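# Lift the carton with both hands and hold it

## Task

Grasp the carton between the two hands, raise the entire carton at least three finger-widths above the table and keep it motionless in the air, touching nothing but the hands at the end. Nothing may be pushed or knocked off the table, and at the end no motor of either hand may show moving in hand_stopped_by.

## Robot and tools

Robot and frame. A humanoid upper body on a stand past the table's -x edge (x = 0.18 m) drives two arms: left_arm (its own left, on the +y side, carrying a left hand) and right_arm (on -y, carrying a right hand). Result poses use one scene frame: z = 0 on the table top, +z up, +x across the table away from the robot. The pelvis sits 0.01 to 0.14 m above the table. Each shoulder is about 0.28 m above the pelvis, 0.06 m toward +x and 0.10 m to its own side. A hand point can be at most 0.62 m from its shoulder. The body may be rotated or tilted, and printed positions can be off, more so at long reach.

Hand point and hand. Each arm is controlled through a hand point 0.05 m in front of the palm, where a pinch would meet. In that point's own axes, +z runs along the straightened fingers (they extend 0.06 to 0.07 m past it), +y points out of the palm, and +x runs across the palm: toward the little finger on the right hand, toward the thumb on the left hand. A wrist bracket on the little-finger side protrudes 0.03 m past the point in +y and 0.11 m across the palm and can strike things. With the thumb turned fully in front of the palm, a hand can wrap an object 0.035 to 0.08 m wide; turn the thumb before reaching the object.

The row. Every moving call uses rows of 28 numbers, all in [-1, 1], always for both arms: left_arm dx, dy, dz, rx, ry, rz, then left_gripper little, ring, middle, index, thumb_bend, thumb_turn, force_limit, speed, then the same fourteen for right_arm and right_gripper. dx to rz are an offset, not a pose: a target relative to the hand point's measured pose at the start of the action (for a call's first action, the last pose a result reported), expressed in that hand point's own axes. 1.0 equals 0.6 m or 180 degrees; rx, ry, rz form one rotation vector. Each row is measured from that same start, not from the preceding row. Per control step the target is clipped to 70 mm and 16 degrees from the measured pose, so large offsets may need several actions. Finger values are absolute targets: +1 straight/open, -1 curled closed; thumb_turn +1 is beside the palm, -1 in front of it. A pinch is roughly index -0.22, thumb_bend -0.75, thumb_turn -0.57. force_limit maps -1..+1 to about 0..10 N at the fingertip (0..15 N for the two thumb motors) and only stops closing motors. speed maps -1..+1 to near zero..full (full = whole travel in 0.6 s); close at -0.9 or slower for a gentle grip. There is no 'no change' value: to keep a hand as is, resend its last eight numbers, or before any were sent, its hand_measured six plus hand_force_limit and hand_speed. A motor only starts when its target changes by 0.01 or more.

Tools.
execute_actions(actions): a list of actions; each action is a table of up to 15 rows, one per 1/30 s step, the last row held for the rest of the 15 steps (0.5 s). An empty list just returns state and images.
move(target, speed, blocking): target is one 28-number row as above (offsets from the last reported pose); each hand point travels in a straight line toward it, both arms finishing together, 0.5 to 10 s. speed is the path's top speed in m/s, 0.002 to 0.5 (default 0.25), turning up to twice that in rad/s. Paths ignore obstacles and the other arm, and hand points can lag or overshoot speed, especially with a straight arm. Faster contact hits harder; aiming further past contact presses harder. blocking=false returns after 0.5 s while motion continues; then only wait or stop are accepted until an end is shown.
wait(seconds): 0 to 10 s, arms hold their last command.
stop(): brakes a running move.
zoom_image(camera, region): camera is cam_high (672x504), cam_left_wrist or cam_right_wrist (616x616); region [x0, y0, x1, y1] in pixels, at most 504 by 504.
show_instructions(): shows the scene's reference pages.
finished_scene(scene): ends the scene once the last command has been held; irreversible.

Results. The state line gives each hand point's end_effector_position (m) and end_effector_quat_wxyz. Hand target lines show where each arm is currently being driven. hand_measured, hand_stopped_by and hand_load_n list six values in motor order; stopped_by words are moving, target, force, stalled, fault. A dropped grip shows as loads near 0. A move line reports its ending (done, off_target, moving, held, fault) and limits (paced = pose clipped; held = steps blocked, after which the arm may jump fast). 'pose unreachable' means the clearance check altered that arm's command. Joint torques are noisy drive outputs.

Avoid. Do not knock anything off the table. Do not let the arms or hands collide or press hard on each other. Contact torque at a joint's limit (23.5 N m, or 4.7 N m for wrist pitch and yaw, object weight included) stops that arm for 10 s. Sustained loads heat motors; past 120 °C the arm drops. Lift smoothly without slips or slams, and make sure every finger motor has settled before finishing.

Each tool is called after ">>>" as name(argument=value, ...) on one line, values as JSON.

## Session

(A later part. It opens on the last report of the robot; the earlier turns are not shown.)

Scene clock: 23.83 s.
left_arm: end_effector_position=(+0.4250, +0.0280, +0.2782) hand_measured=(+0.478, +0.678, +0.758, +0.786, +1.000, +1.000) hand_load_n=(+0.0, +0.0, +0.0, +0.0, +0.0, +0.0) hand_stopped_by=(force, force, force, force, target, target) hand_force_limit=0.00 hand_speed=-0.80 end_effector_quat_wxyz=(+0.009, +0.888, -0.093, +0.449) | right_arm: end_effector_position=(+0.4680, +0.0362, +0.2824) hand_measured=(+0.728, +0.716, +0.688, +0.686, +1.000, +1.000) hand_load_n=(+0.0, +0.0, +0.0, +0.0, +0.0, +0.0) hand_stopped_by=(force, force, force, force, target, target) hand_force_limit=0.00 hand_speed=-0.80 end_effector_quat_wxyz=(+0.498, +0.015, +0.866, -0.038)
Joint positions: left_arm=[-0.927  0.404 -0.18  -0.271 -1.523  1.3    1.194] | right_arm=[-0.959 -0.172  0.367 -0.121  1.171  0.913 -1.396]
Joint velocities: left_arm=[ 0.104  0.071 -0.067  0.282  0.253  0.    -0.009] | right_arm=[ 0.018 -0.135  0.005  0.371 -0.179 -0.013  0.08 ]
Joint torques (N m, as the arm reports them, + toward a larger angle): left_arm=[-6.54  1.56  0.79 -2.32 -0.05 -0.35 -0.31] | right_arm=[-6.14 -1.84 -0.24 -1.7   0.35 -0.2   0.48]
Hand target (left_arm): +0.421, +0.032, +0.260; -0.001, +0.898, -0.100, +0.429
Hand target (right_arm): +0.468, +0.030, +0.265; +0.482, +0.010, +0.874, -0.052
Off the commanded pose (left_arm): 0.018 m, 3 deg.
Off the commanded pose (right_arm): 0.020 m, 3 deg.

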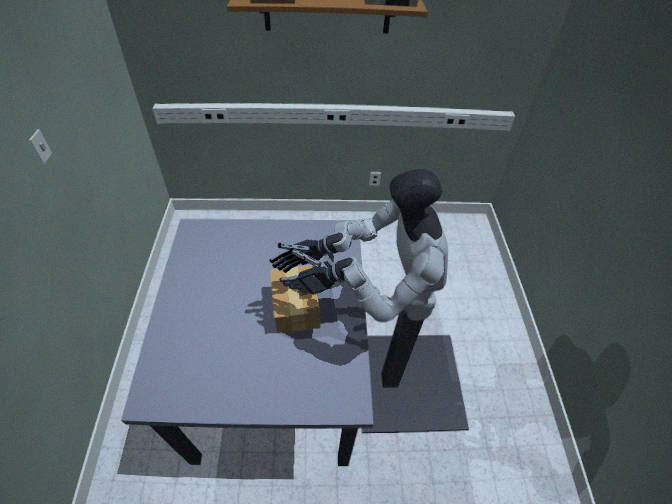

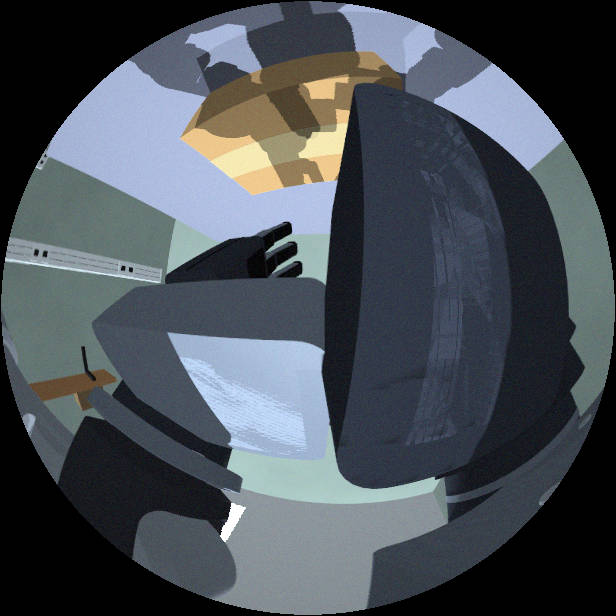

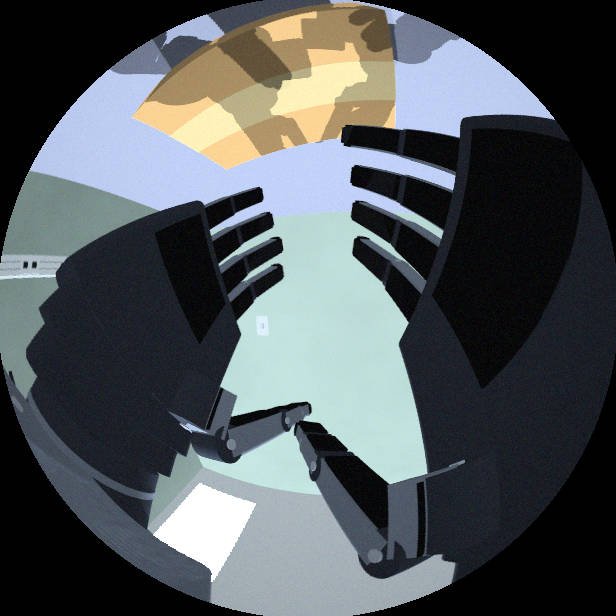

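>>> move(target=[0,-0.28,0,0.035,0.077,-0.054,0.9,0.9,0.9,0.9,1,1,1,0,0,-0.22,0,-0.031,-0.04,0.013,0.9,0.9,0.9,0.9,1,1,1,0])

Scene clock: 25.17 s.
left_arm: end_effector_position=(+0.4543, +0.1999, +0.2946) hand_measured=(+0.900, +0.900, +0.900, +0.900, +1.000, +1.000) hand_load_n=(+0.0, +0.0, +0.0, +0.0, +0.0, +0.0) hand_stopped_by=(target, target, target, target, target, target) hand_force_limit=1.00 hand_speed=0.00 end_effector_quat_wxyz=(+0.010, +0.830, +0.025, +0.558) | right_arm: end_effector_position=(+0.4568, -0.0907, +0.2792) hand_measured=(+0.900, +0.900, +0.900, +0.900, +1.000, +1.000) hand_load_n=(+0.0, +0.0, +0.0, +0.0, +0.0, +0.0) hand_stopped_by=(target, target, target, target, target, target) hand_force_limit=1.00 hand_speed=0.00 end_effector_quat_wxyz=(+0.542, +0.002, +0.841, +0.014)
Joint positions: left_arm=[-0.524  0.831  0.048 -0.178 -1.04   0.774  0.3  ] | right_arm=[-0.515 -0.703  0.095 -0.4    1.167  0.797 -0.772]
Joint velocities: left_arm=[ 0.015 -0.006  0.     0.008  0.005 -0.005  0.   ] | right_arm=[ 0.008  0.003  0.005 -0.015 -0.005 -0.002  0.   ]
Joint torques (N m, as the arm reports them, + toward a larger angle): left_arm=[-5.62  3.12  1.61 -2.06  0.49 -1.11 -0.17] | right_arm=[-5.85 -4.25 -1.52 -2.38 -0.12 -1.23  0.25]
Hand target (left_arm): +0.454, +0.200, +0.294; +0.009, +0.830, +0.025, +0.558
Hand target (right_arm): +0.457, -0.091, +0.279; +0.542, +0.002, +0.840, +0.012
Off the commanded pose (left_arm): 0.008 m, 2 deg.
Off the commanded pose (right_arm): 0.011 m, 1 deg.
move: off_target (left_arm, right_arm)

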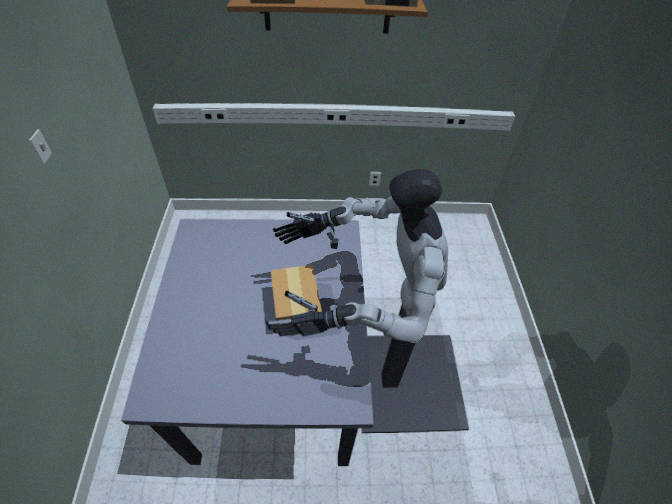

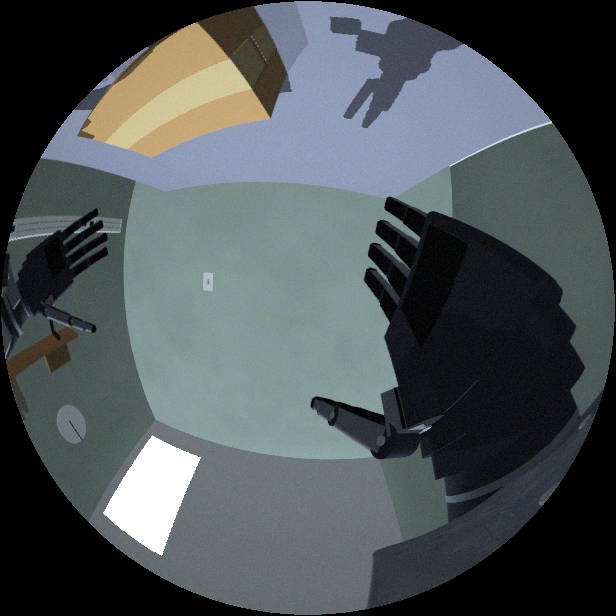

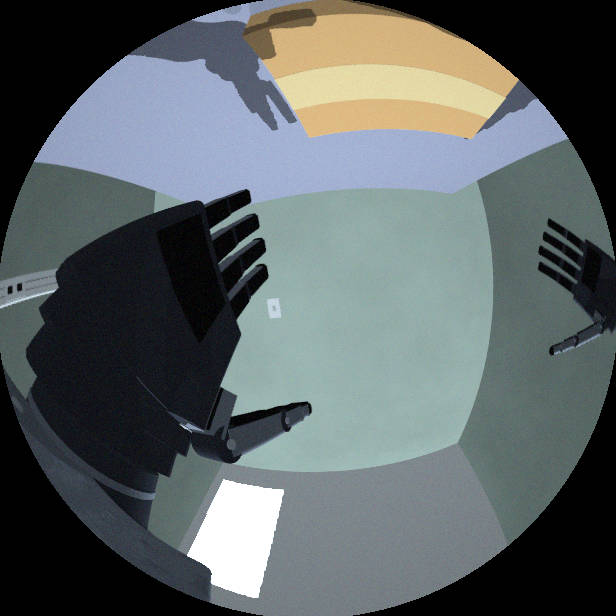

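>>> move(target=[-0.3,0.06,0.15,0,0,0,0.9,0.9,0.9,0.9,1,1,1,0,0.26,0.03,0.153,0,0,0,0.9,0.9,0.9,0.9,1,1,1,0], speed=0.15)

>>> move(target=[0,0.23,0,0,0,0,0.9,0.9,0.9,0.9,1,1,1,0,0,0.14,0,0,0,0,0.9,0.9,0.9,0.9,1,1,1,0], speed=0.06)

Scene clock: 27.13 s.
left_arm: end_effector_position=(+0.4705, +0.1627, +0.0879) hand_measured=(+0.900, +0.900, +0.900, +0.900, +1.000, +1.000) hand_load_n=(+0.0, +0.0, +0.0, +0.0, +0.0, +0.0) hand_stopped_by=(target, target, target, target, target, target) hand_force_limit=1.00 hand_speed=0.00 end_effector_quat_wxyz=(-0.011, +0.849, +0.044, +0.526) | right_arm: end_effector_position=(+0.4772, -0.0589, +0.1020) hand_measured=(+0.900, +0.900, +0.900, +0.900, +1.000, +1.000) hand_load_n=(+0.0, +0.0, +0.0, +0.0, +0.0, +0.0) hand_stopped_by=(target, target, target, target, target, target) hand_force_limit=1.00 hand_speed=0.00 end_effector_quat_wxyz=(+0.538, +0.004, +0.843, +0.023)
Joint positions: left_arm=[-0.845  0.226 -0.195  1.439 -0.485 -0.379 -0.094] | right_arm=[-0.615 -0.235  0.365  0.838  0.557 -0.141 -0.218]
Joint velocities: left_arm=[-0.055 -0.029  0.009  0.158  0.015 -0.081 -0.039] | right_arm=[-0.008  0.     0.     0.009 -0.002 -0.007  0.002]
Joint torques (N m, as the arm reports them, + toward a larger angle): left_arm=[-7.16  1.82  0.33 -2.24  0.24 -1.11 -0.16] | right_arm=[-7.01 -2.19 -0.17 -2.67  0.17 -1.46  0.28]
Hand target (left_arm): +0.470, +0.161, +0.088; -0.010, +0.849, +0.042, +0.526
Hand target (right_arm): +0.478, -0.057, +0.103; +0.539, +0.003, +0.842, +0.026
Off the commanded pose (left_arm): 0.011 m, 5 deg.
Off the commanded pose (right_arm): 0.009 m, 1 deg.
move: off_target (left_arm, right_arm)

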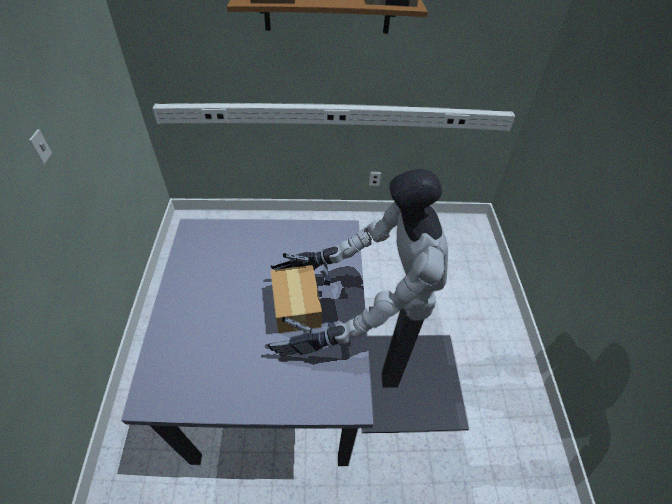

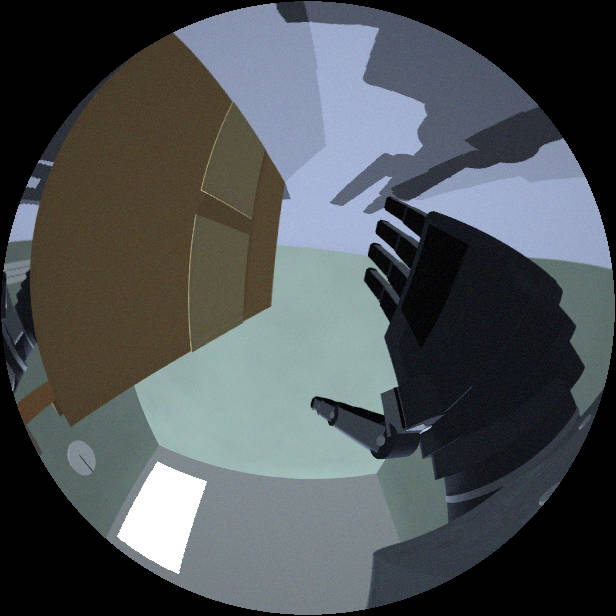

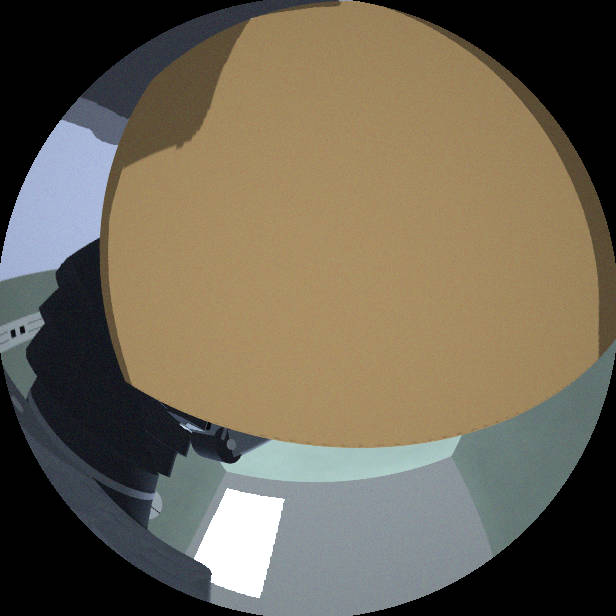

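Scene clock: 29.67 s.
left_arm: end_effector_position=(+0.4778, +0.1077, +0.0790) hand_measured=(+0.900, +0.900, +0.900, +0.900, +1.000, +1.000) hand_load_n=(+0.0, +0.0, +0.0, +0.0, +0.0, +0.0) hand_stopped_by=(target, target, target, target, target, target) hand_force_limit=1.00 hand_speed=0.00 end_effector_quat_wxyz=(-0.088, +0.852, +0.066, +0.512) | right_arm: end_effector_position=(+0.4840, -0.0384, +0.0971) hand_measured=(+0.900, +0.900, +0.900, +0.900, +1.000, +1.000) hand_load_n=(+0.0, +0.0, +0.0, +0.0, +0.0, +0.0) hand_stopped_by=(target, target, target, target, target, target) hand_force_limit=1.00 hand_speed=0.00 end_effector_quat_wxyz=(+0.535, +0.028, +0.843, -0.046)
Joint positions: left_arm=[-0.848  0.075 -0.561  1.285 -0.67  -0.291  0.386] | right_arm=[-0.699 -0.106  0.426  0.94   0.51  -0.163 -0.474]
Joint velocities: left_arm=[-0.061 -0.008 -0.195  0.115 -0.218 -0.091 -0.015] | right_arm=[ 0.005  0.     0.02   0.006 -0.002 -0.003 -0.008]
Joint torques (N m, as the arm reports them, + toward a larger angle): left_arm=[-8.02 -5.27 -1.01 -5.26  1.01 -0.5  -1.39] | right_arm=[-9.11  7.75  2.54 -4.67 -0.01 -1.1   2.38]
Hand target (left_arm): +0.473, +0.040, +0.088; -0.017, +0.855, +0.035, +0.517
Hand target (right_arm): +0.475, +0.022, +0.113; +0.542, +0.005, +0.840, +0.023
Off the commanded pose (left_arm): 0.084 m, 9 deg; position clipped at the last step of the last action.
Off the commanded pose (right_arm): 0.065 m, 8 deg.
joint sent to its limit (left arm) — the command would take joint 2 (shoulder roll) past its lower limit, so that joint was sent only as far as its limit.
move: off_target (left_arm, right_arm); limits=paced

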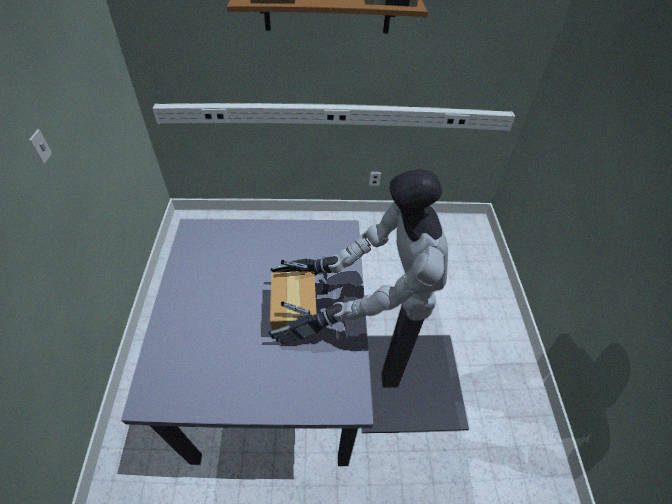

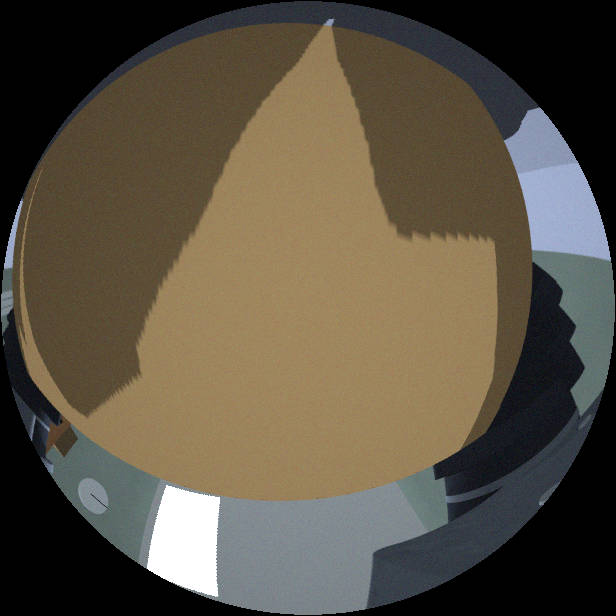

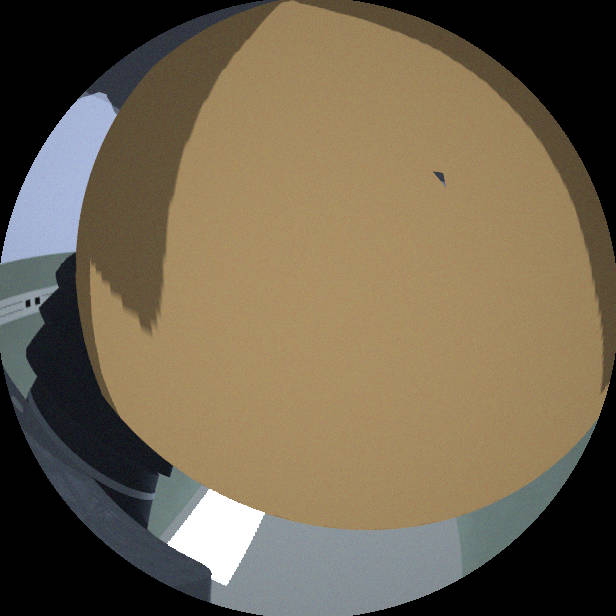

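Good deep grip. Curl lightly and lift.

>>> execute_actions(actions=[[[0.01,0.095,-0.01,-0.055,0,0,0.2,0.2,0.2,0.2,1,1,-0.5,-0.7,-0.01,0.095,-0.02,-0.045,0,0,0.2,0.2,0.2,0.2,1,1,-0.5,-0.7]],[[0.01,0.095,-0.01,-0.055,0,0,0.2,0.2,0.2,0.2,1,1,-0.5,-0.7,-0.01,0.095,-0.02,-0.045,0,0,0.2,0.2,0.2,0.2,1,1,-0.5,-0.7]],[[0.04,0.092,-0.05,-0.055,0.01,0,0.2,0.2,0.2,0.2,1,1,-0.5,-0.7,-0.03,0.09,-0.045,-0.045,0,0,0.2,0.2,0.2,0.2,1,1,-0.5,-0.7]],[[0.04,0.092,-0.05,-0.055,0.01,0,0.2,0.2,0.2,0.2,1,1,-0.5,-0.7,-0.03,0.09,-0.045,-0.045,0,0,0.2,0.2,0.2,0.2,1,1,-0.5,-0.7]],[[0.04,0.092,-0.05,-0.055,0.01,0,0.2,0.2,0.2,0.2,1,1,-0.5,-0.7,-0.03,0.09,-0.045,-0.045,0,0,0.2,0.2,0.2,0.2,1,1,-0.5,-0.7]]])

Scene clock: 32.30 s.
left_arm: end_effector_position=(+0.4579, +0.1219, +0.0932) hand_measured=(+0.502, +0.586, +0.636, +0.636, +1.000, +1.000) hand_load_n=(+0.0, +0.0, +5.0, +7.0, +0.0, +0.0) hand_stopped_by=(force, force, force, force, target, target) hand_force_limit=-0.50 hand_speed=-0.70 end_effector_quat_wxyz=(-0.058, +0.874, -0.006, +0.482) | right_arm: end_effector_position=(+0.4630, -0.0226, +0.1092) hand_measured=(+0.570, +0.636, +0.654, +0.620, +1.000, +1.000) hand_load_n=(+0.0, +0.0, +1.0, +6.0, +0.0, +0.0) hand_stopped_by=(force, force, force, force, target, target) hand_force_limit=-0.50 hand_speed=-0.70 end_effector_quat_wxyz=(+0.481, -0.027, +0.873, -0.076)
Joint positions: left_arm=[-0.662  0.438 -0.658  0.591 -0.777  0.122  0.41 ] | right_arm=[-0.607 -0.229  0.502  0.376  0.584  0.371 -0.692]
Joint velocities: left_arm=[ 0.029  0.034  0.    -0.078 -0.009  0.037  0.04 ] | right_arm=[-0.005 -0.006  0.002 -0.034  0.008  0.015 -0.003]
Joint torques (N m, as the arm reports them, + toward a larger angle): left_arm=[-8.81 -2.32 -0.61 -8.8   0.47 -1.69 -1.88] | right_arm=[-9.57  4.17  1.87 -6.1   0.81 -1.4   2.96]
Hand target (left_arm): +0.458, +0.060, +0.119; +0.022, +0.860, -0.036, +0.509
Hand target (right_arm): +0.457, +0.027, +0.130; +0.496, -0.047, +0.867, -0.006
Off the commanded pose (left_arm): 0.069 m, 10 deg.
Off the commanded pose (right_arm): 0.056 m, 9 deg.

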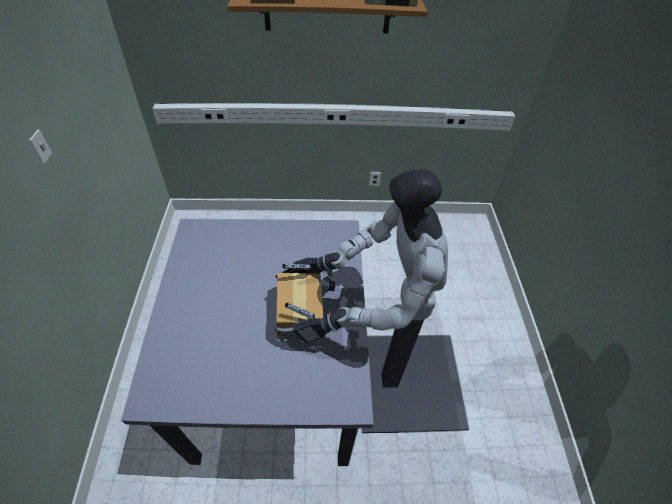

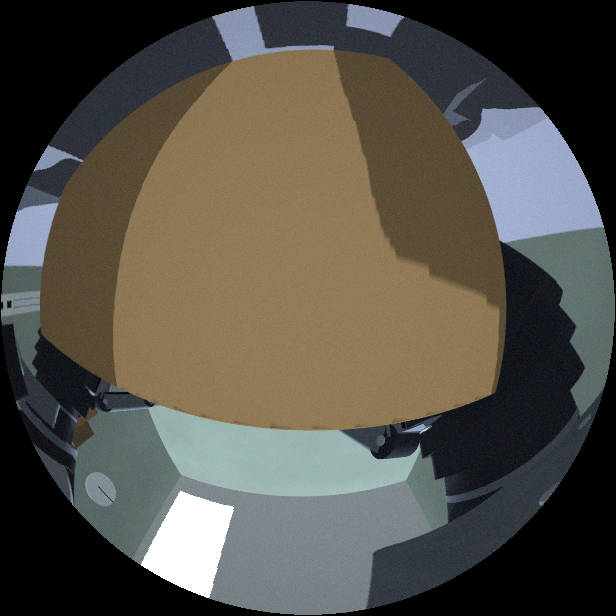

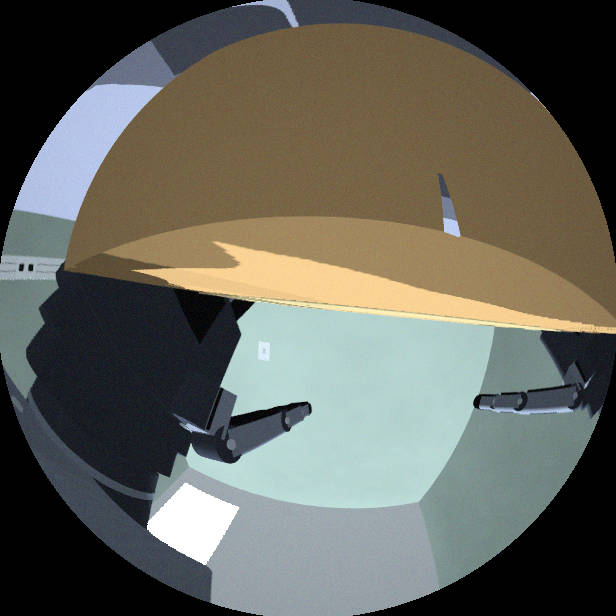

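>>> execute_actions(actions=[[[0.05,0.095,-0.04,-0.05,0.03,0,0.2,0.2,0.2,0.2,1,1,-0.5,-0.7,-0.04,0.09,-0.035,-0.045,-0.025,0,0.2,0.2,0.2,0.2,1,1,-0.5,-0.7]],[[0.05,0.095,-0.04,-0.05,0.03,0,0.2,0.2,0.2,0.2,1,1,-0.5,-0.7,-0.04,0.09,-0.035,-0.045,-0.025,0,0.2,0.2,0.2,0.2,1,1,-0.5,-0.7]],[[0.05,0.095,-0.04,-0.05,0.03,0,0.2,0.2,0.2,0.2,1,1,-0.5,-0.7,-0.04,0.09,-0.035,-0.045,-0.025,0,0.2,0.2,0.2,0.2,1,1,-0.5,-0.7]]])

Scene clock: 33.87 s.
left_arm: end_effector_position=(+0.4400, +0.1363, +0.0993) hand_measured=(+0.502, +0.586, +0.636, +0.638, +1.000, +1.000) hand_load_n=(+0.0, +0.0, +0.5, +11.5, +0.0, +0.0) hand_stopped_by=(force, force, force, force, target, target) hand_force_limit=-0.50 hand_speed=-0.70 end_effector_quat_wxyz=(-0.100, +0.862, -0.051, +0.495) | right_arm: end_effector_position=(+0.4579, -0.0085, +0.1129) hand_measured=(+0.570, +0.636, +0.652, +0.620, +1.000, +1.000) hand_load_n=(+0.0, +0.0, +0.0, +4.5, +0.0, +0.0) hand_stopped_by=(force, force, force, force, target, target) hand_force_limit=-0.50 hand_speed=-0.70 end_effector_quat_wxyz=(+0.514, -0.079, +0.849, -0.097)
Joint positions: left_arm=[-0.583  0.565 -0.714  0.402 -0.74   0.145  0.489] | right_arm=[-0.604 -0.234  0.588  0.385  0.494  0.319 -0.699]
Joint velocities: left_arm=[ 0.002  0.018 -0.009 -0.009  0.002  0.     0.   ] | right_arm=[-0.014 -0.003  0.008  0.002  0.009 -0.002  0.   ]
Joint torques (N m, as the arm reports them, + toward a larger angle): left_arm=[-8.28 -1.74 -0.53 -9.35  0.95 -2.12 -1.86] | right_arm=[-9.57  4.92  2.13 -5.49  0.3  -1.95  2.88]
Hand target (left_arm): +0.439, +0.073, +0.125; -0.016, +0.846, -0.079, +0.527
Hand target (right_arm): +0.450, +0.043, +0.135; +0.533, -0.099, +0.840, -0.026
Off the commanded pose (left_arm): 0.072 m, 11 deg; position clipped at the last step of the last action.
Off the commanded pose (right_arm): 0.058 m, 9 deg.

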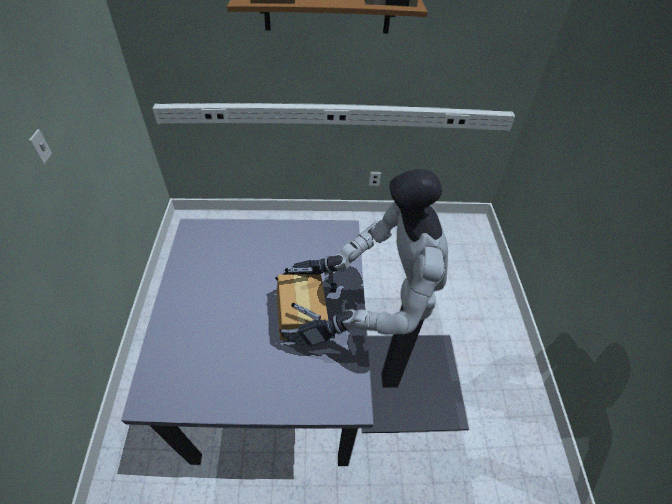

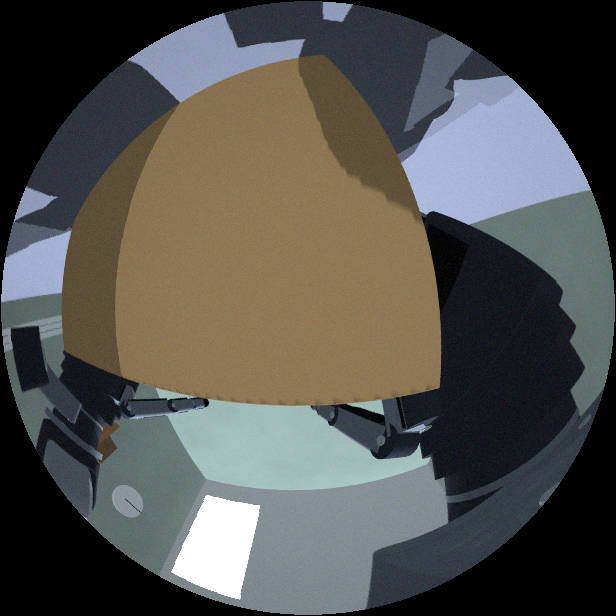

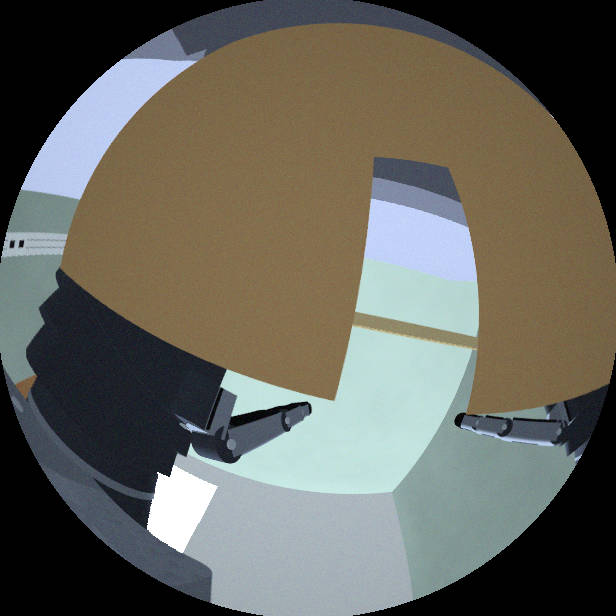

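>>> execute_actions(actions=[[[0.02,0.095,0,-0.055,0.01,-0.05,0.2,0.2,0.2,0.2,1,1,-0.5,-0.7,-0.01,0.085,-0.015,-0.045,0,0.05,0.2,0.2,0.2,0.2,1,1,-0.5,-0.7]],[[0.02,0.095,0,-0.055,0.01,-0.05,0.2,0.2,0.2,0.2,1,1,-0.5,-0.7,-0.01,0.085,-0.015,-0.045,0,0.05,0.2,0.2,0.2,0.2,1,1,-0.5,-0.7]],[[0.05,0.095,-0.03,-0.055,0.02,-0.04,0.2,0.2,0.2,0.2,1,1,-0.5,-0.7,-0.035,0.085,-0.035,-0.045,-0.01,0.03,0.2,0.2,0.2,0.2,1,1,-0.5,-0.7]],[[0.05,0.095,-0.03,-0.055,0.02,-0.03,0.2,0.2,0.2,0.2,1,1,-0.5,-0.7,-0.035,0.085,-0.035,-0.045,-0.01,0.03,0.2,0.2,0.2,0.2,1,1,-0.5,-0.7]]])

Scene clock: 36.03 s.
left_arm: end_effector_position=(+0.4741, +0.1498, +0.1537) hand_measured=(+0.504, +0.586, +0.636, +0.636, +1.000, +1.000) hand_load_n=(+11.0, +0.0, +0.0, +0.0, +0.0, +0.0) hand_stopped_by=(force, force, force, force, target, target) hand_force_limit=-0.50 hand_speed=-0.70 end_effector_quat_wxyz=(+0.053, +0.808, +0.135, +0.572) | right_arm: end_effector_position=(+0.4643, -0.0233, +0.1117) hand_measured=(+0.570, +0.636, +0.654, +0.620, +1.000, +1.000) hand_load_n=(+4.0, +2.0, +4.0, +0.5, +0.0, +0.0) hand_stopped_by=(force, force, force, force, target, target) hand_force_limit=-0.50 hand_speed=-0.70 end_effector_quat_wxyz=(+0.522, +0.092, +0.848, -0.011)
Joint positions: left_arm=[-0.623  0.454 -0.624  0.644 -1.033 -0.241  0.258] | right_arm=[-0.57  -0.115  0.499  0.61   0.633 -0.067 -0.645]
Joint velocities: left_arm=[-0.003  0.028 -0.064  0.    -0.037 -0.018  0.022] | right_arm=[-0.02   0.     0.026 -0.003  0.015  0.    -0.009]
Joint torques (N m, as the arm reports them, + toward a larger angle): left_arm=[-10.05  -1.67  -0.35  -9.02   0.78  -1.59  -2.11] | right_arm=[-9.44  5.2   2.98 -6.12 -0.01 -1.    3.71]
Hand target (left_arm): +0.467, +0.098, +0.157; +0.111, +0.811, +0.096, +0.567
Hand target (right_arm): +0.460, +0.031, +0.137; +0.536, +0.063, +0.840, +0.062
Off the commanded pose (left_arm): 0.052 m, 8 deg.
Off the commanded pose (right_arm): 0.062 m, 9 deg.

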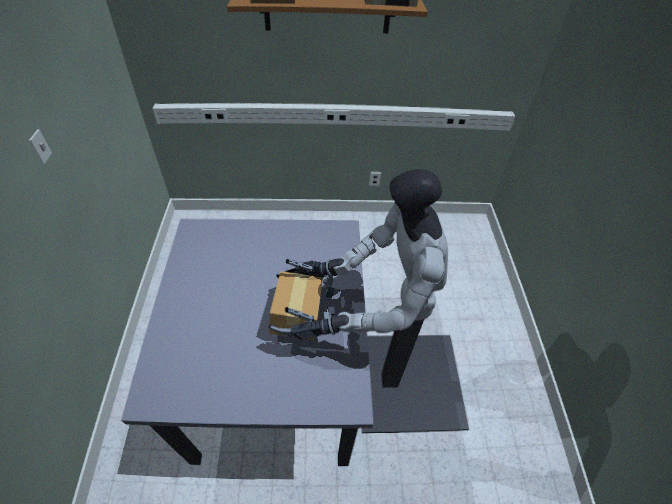

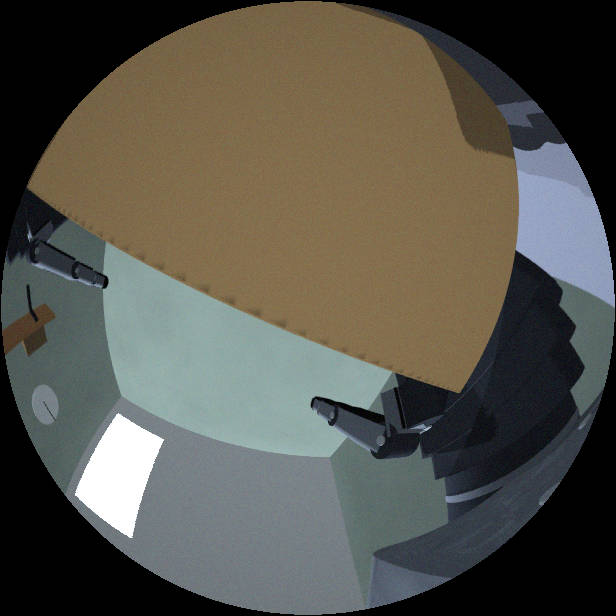

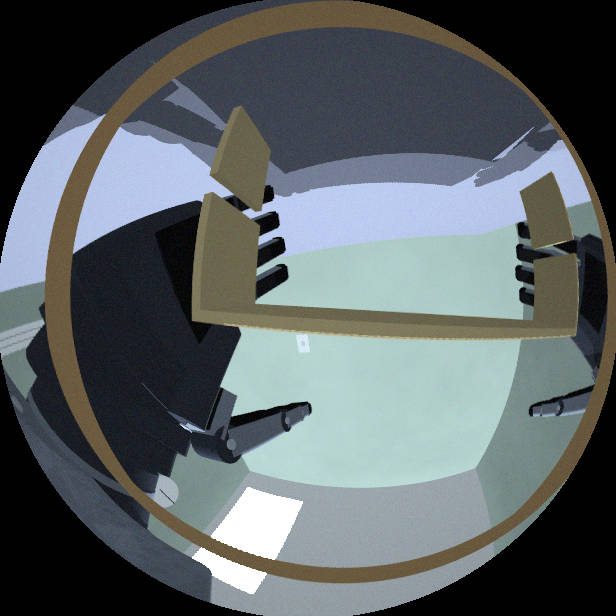

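Left side rises with the box; raise right now, smaller roll.

>>> execute_actions(actions=[[[0.025,0.095,-0.025,-0.05,0,-0.005,0.2,0.2,0.2,0.2,1,1,-0.5,-0.7,-0.06,0.085,-0.035,-0.045,-0.015,0.015,0.2,0.2,0.2,0.2,1,1,-0.5,-0.7]],[[0.025,0.095,-0.025,-0.05,0,-0.005,0.2,0.2,0.2,0.2,1,1,-0.5,-0.7,-0.06,0.085,-0.035,-0.045,-0.015,0.015,0.2,0.2,0.2,0.2,1,1,-0.5,-0.7]],[[0.04,0.095,-0.03,-0.05,0,-0.01,0.2,0.2,0.2,0.2,1,1,-0.5,-0.7,-0.05,0.085,-0.035,-0.045,-0.015,0.015,0.2,0.2,0.2,0.2,1,1,-0.5,-0.7]]])

Scene clock: 37.63 s.
left_arm: end_effector_position=(+0.4826, +0.1546, +0.2341) hand_measured=(+0.504, +0.586, +0.636, +0.636, +1.000, +1.000) hand_load_n=(+11.5, +0.0, +0.0, +0.0, +0.0, +0.0) hand_stopped_by=(force, force, force, force, target, target) hand_force_limit=-0.50 hand_speed=-0.70 end_effector_quat_wxyz=(+0.052, +0.791, +0.118, +0.599) | right_arm: end_effector_position=(+0.4967, -0.0263, +0.2425) hand_measured=(+0.570, +0.636, +0.652, +0.620, +1.000, +1.000) hand_load_n=(+10.5, +0.0, +0.0, +0.0, +0.0, +0.0) hand_stopped_by=(force, force, force, force, target, target) hand_force_limit=-0.50 hand_speed=-0.70 end_effector_quat_wxyz=(+0.623, +0.135, +0.770, +0.034)
Joint positions: left_arm=[-0.652  0.713 -0.643  0.212 -1.161 -0.077  0.467] | right_arm=[-0.644 -0.226  0.48   0.234  0.688  0.004 -0.787]
Joint velocities: left_arm=[-0.089  0.023 -0.003 -0.029  0.    -0.059  0.006] | right_arm=[ 0.106 -0.005  0.054  0.028  0.052  0.052 -0.072]
Joint torques (N m, as the arm reports them, + toward a larger angle): left_arm=[-11.11  -0.77   0.99  -9.49   0.44  -1.92  -2.2 ] | right_arm=[-11.6    3.76   2.56  -6.91   0.27  -1.58   4.04]
Hand target (left_arm): +0.475, +0.106, +0.243; +0.117, +0.789, +0.083, +0.598
Hand target (right_arm): +0.484, +0.019, +0.244; +0.613, +0.097, +0.779, +0.088
Off the commanded pose (left_arm): 0.049 m, 8 deg.
Off the commanded pose (right_arm): 0.050 m, 8 deg.

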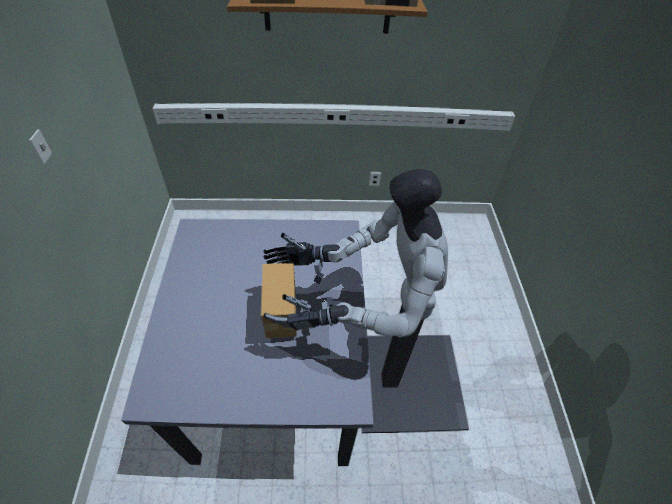

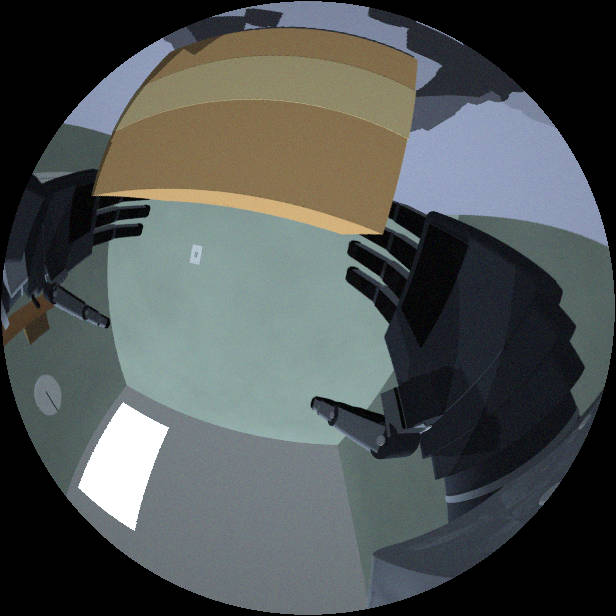

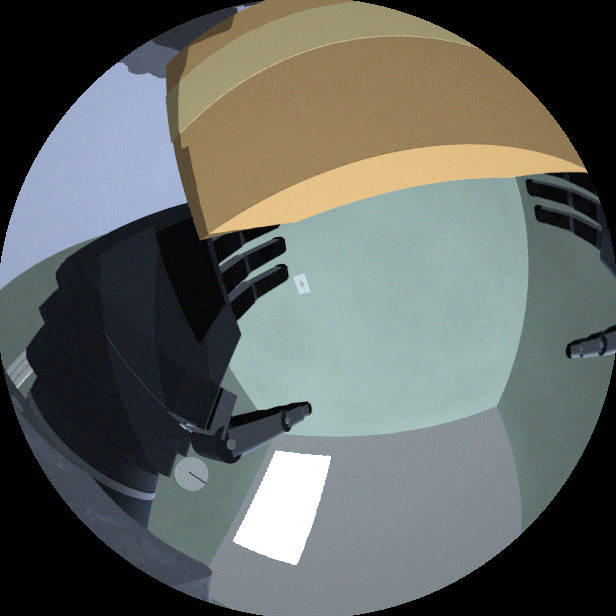

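>>> move(target=[0,-0.07,0,-0.01,-0.05,0.05,0.85,0.85,0.85,0.85,1,1,1,0,0,-0.07,0,-0.02,0.07,-0.05,0.85,0.85,0.85,0.85,1,1,1,0], speed=0.1)

>>> move(target=[-0.15,0,0.08,0,0,0,0.85,0.85,0.85,0.85,1,1,1,0,0.15,0,0.07,0,0,0,0.85,0.85,0.85,0.85,1,1,1,0], speed=0.12)

Scene clock: 39.37 s.
left_arm: end_effector_position=(+0.4778, +0.1933, +0.2290) hand_measured=(+0.850, +0.850, +0.850, +0.850, +1.000, +1.000) hand_load_n=(+0.0, +0.0, +0.0, +0.0, +0.0, +0.0) hand_stopped_by=(target, target, target, target, target, target) hand_force_limit=1.00 hand_speed=0.00 end_effector_quat_wxyz=(+0.028, +0.838, +0.042, +0.543) | right_arm: end_effector_position=(+0.4880, -0.0684, +0.2274) hand_measured=(+0.850, +0.850, +0.850, +0.850, +1.000, +1.000) hand_load_n=(+0.0, +0.0, +0.0, +0.0, +0.0, +0.0) hand_stopped_by=(target, target, target, target, target, target) hand_force_limit=1.00 hand_speed=0.00 end_effector_quat_wxyz=(+0.538, +0.047, +0.842, +0.017)
Joint positions: left_arm=[-0.705  0.961 -0.625  0.222 -1.276  0.163  0.283] | right_arm=[-0.613 -0.566  0.375 -0.045  1.003  0.45  -0.732]
Joint velocities: left_arm=[ 0.003  0.006 -0.006  0.    -0.008  0.003 -0.002] | right_arm=[ 0.005 -0.005 -0.006  0.014  0.003  0.005  0.   ]
Joint torques (N m, as the arm reports them, + toward a larger angle): left_arm=[-6.59  3.26  2.11 -1.38  0.08 -0.89 -0.21] | right_arm=[-7.13 -3.49 -1.58 -3.07  0.23 -0.99  0.3 ]
Hand target (left_arm): +0.478, +0.193, +0.230; +0.030, +0.838, +0.043, +0.543
Hand target (right_arm): +0.488, -0.067, +0.229; +0.538, +0.046, +0.842, +0.020
Off the commanded pose (left_arm): 0.005 m, 1 deg.
Off the commanded pose (right_arm): 0.006 m, 1 deg.
move: off_target (left_arm, right_arm)

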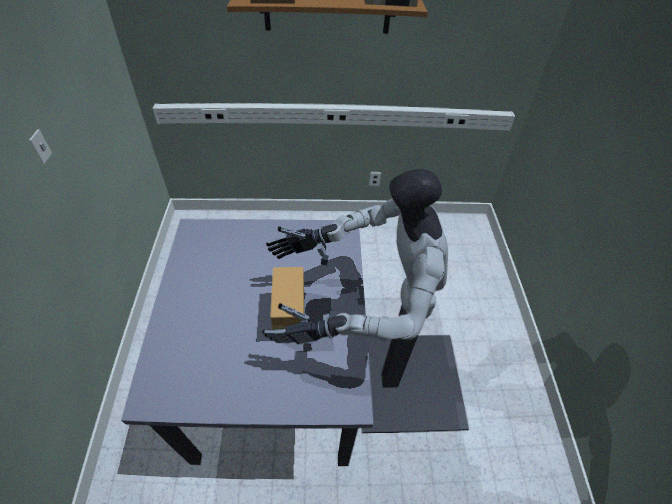

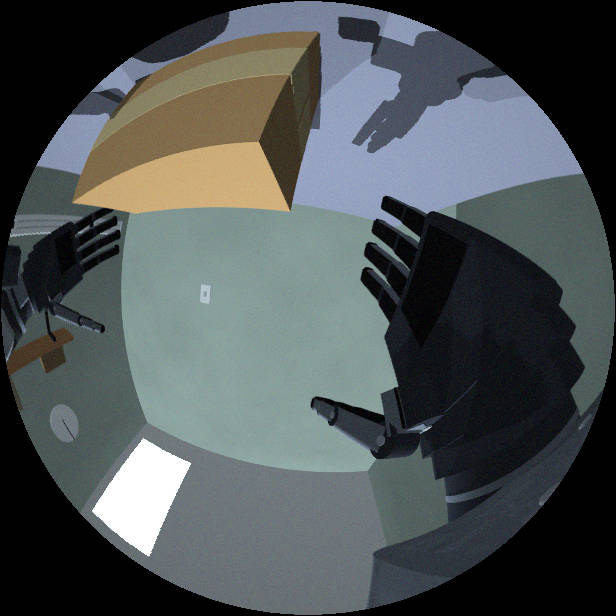

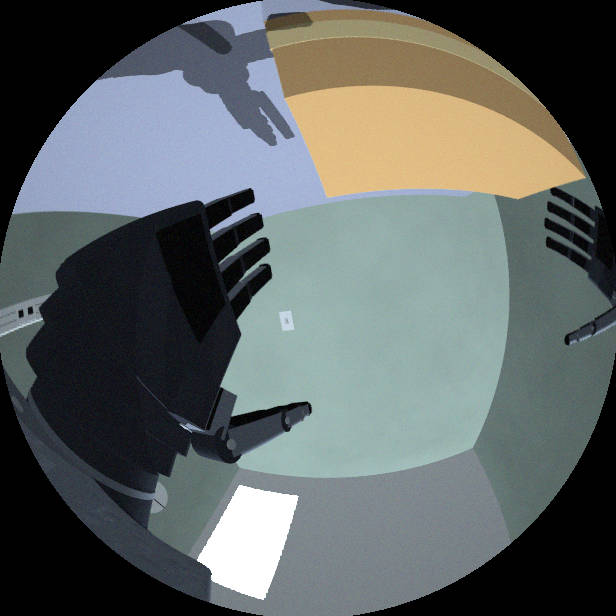

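Scene clock: 40.73 s.
left_arm: end_effector_position=(+0.4830, +0.1889, +0.1218) hand_measured=(+0.850, +0.850, +0.850, +0.850, +1.000, +1.000) hand_load_n=(+0.0, +0.0, +0.0, +0.0, +0.0, +0.0) hand_stopped_by=(target, target, target, target, target, target) hand_force_limit=1.00 hand_speed=0.00 end_effector_quat_wxyz=(+0.025, +0.841, +0.050, +0.538) | right_arm: end_effector_position=(+0.4898, -0.0562, +0.1291) hand_measured=(+0.850, +0.850, +0.850, +0.850, +1.000, +1.000) hand_load_n=(+0.0, +0.0, +0.0, +0.0, +0.0, +0.0) hand_stopped_by=(target, target, target, target, target, target) hand_force_limit=1.00 hand_speed=0.00 end_effector_quat_wxyz=(+0.534, +0.050, +0.843, +0.022)
Joint positions: left_arm=[-0.834  0.454 -0.698  1.201 -1.064 -0.263 -0.13 ] | right_arm=[-0.632 -0.303  0.475  0.626  0.745 -0.023 -0.412]
Joint velocities: left_arm=[-0.008 -0.035  0.006  0.074 -0.005 -0.029 -0.048] | right_arm=[ 0.008 -0.005 -0.011  0.005 -0.005  0.     0.   ]
Joint torques (N m, as the arm reports them, + toward a larger angle): left_arm=[-7.25  2.39  0.89 -1.1  -0.01 -1.11 -0.23] | right_arm=[-7.19 -2.36 -0.39 -2.69 -0.15 -1.37  0.29]
Hand target (left_arm): +0.484, +0.188, +0.123; +0.026, +0.840, +0.051, +0.540
Hand target (right_arm): +0.490, -0.055, +0.129; +0.535, +0.047, +0.843, +0.023
Off the commanded pose (left_arm): 0.008 m, 1 deg.
Off the commanded pose (right_arm): 0.005 m, 1 deg.
move: off_target (left_arm, right_arm)

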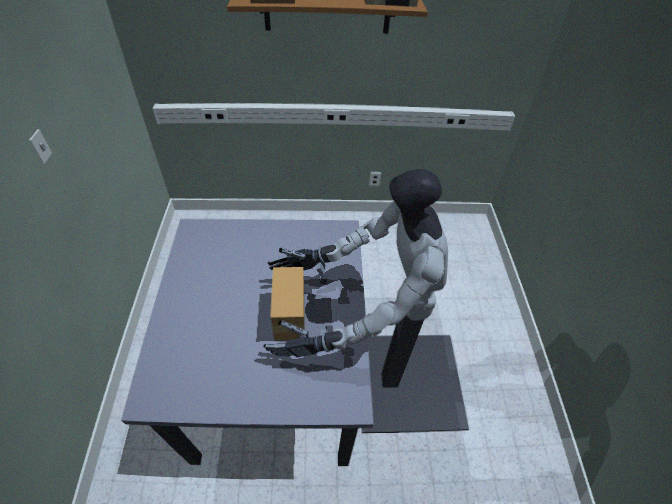

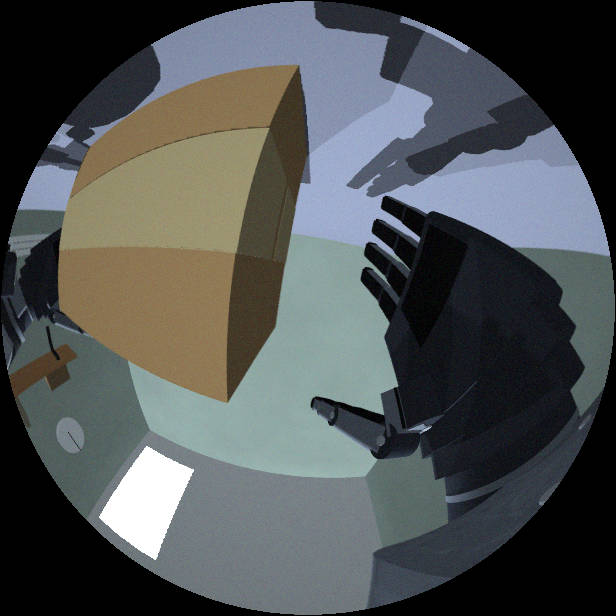

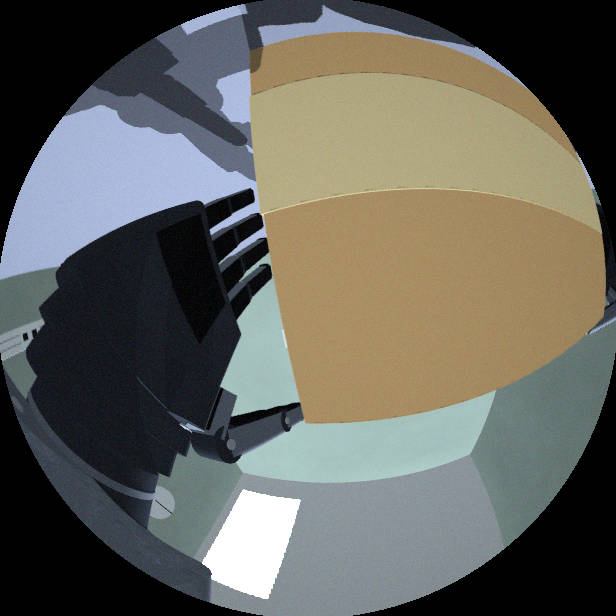

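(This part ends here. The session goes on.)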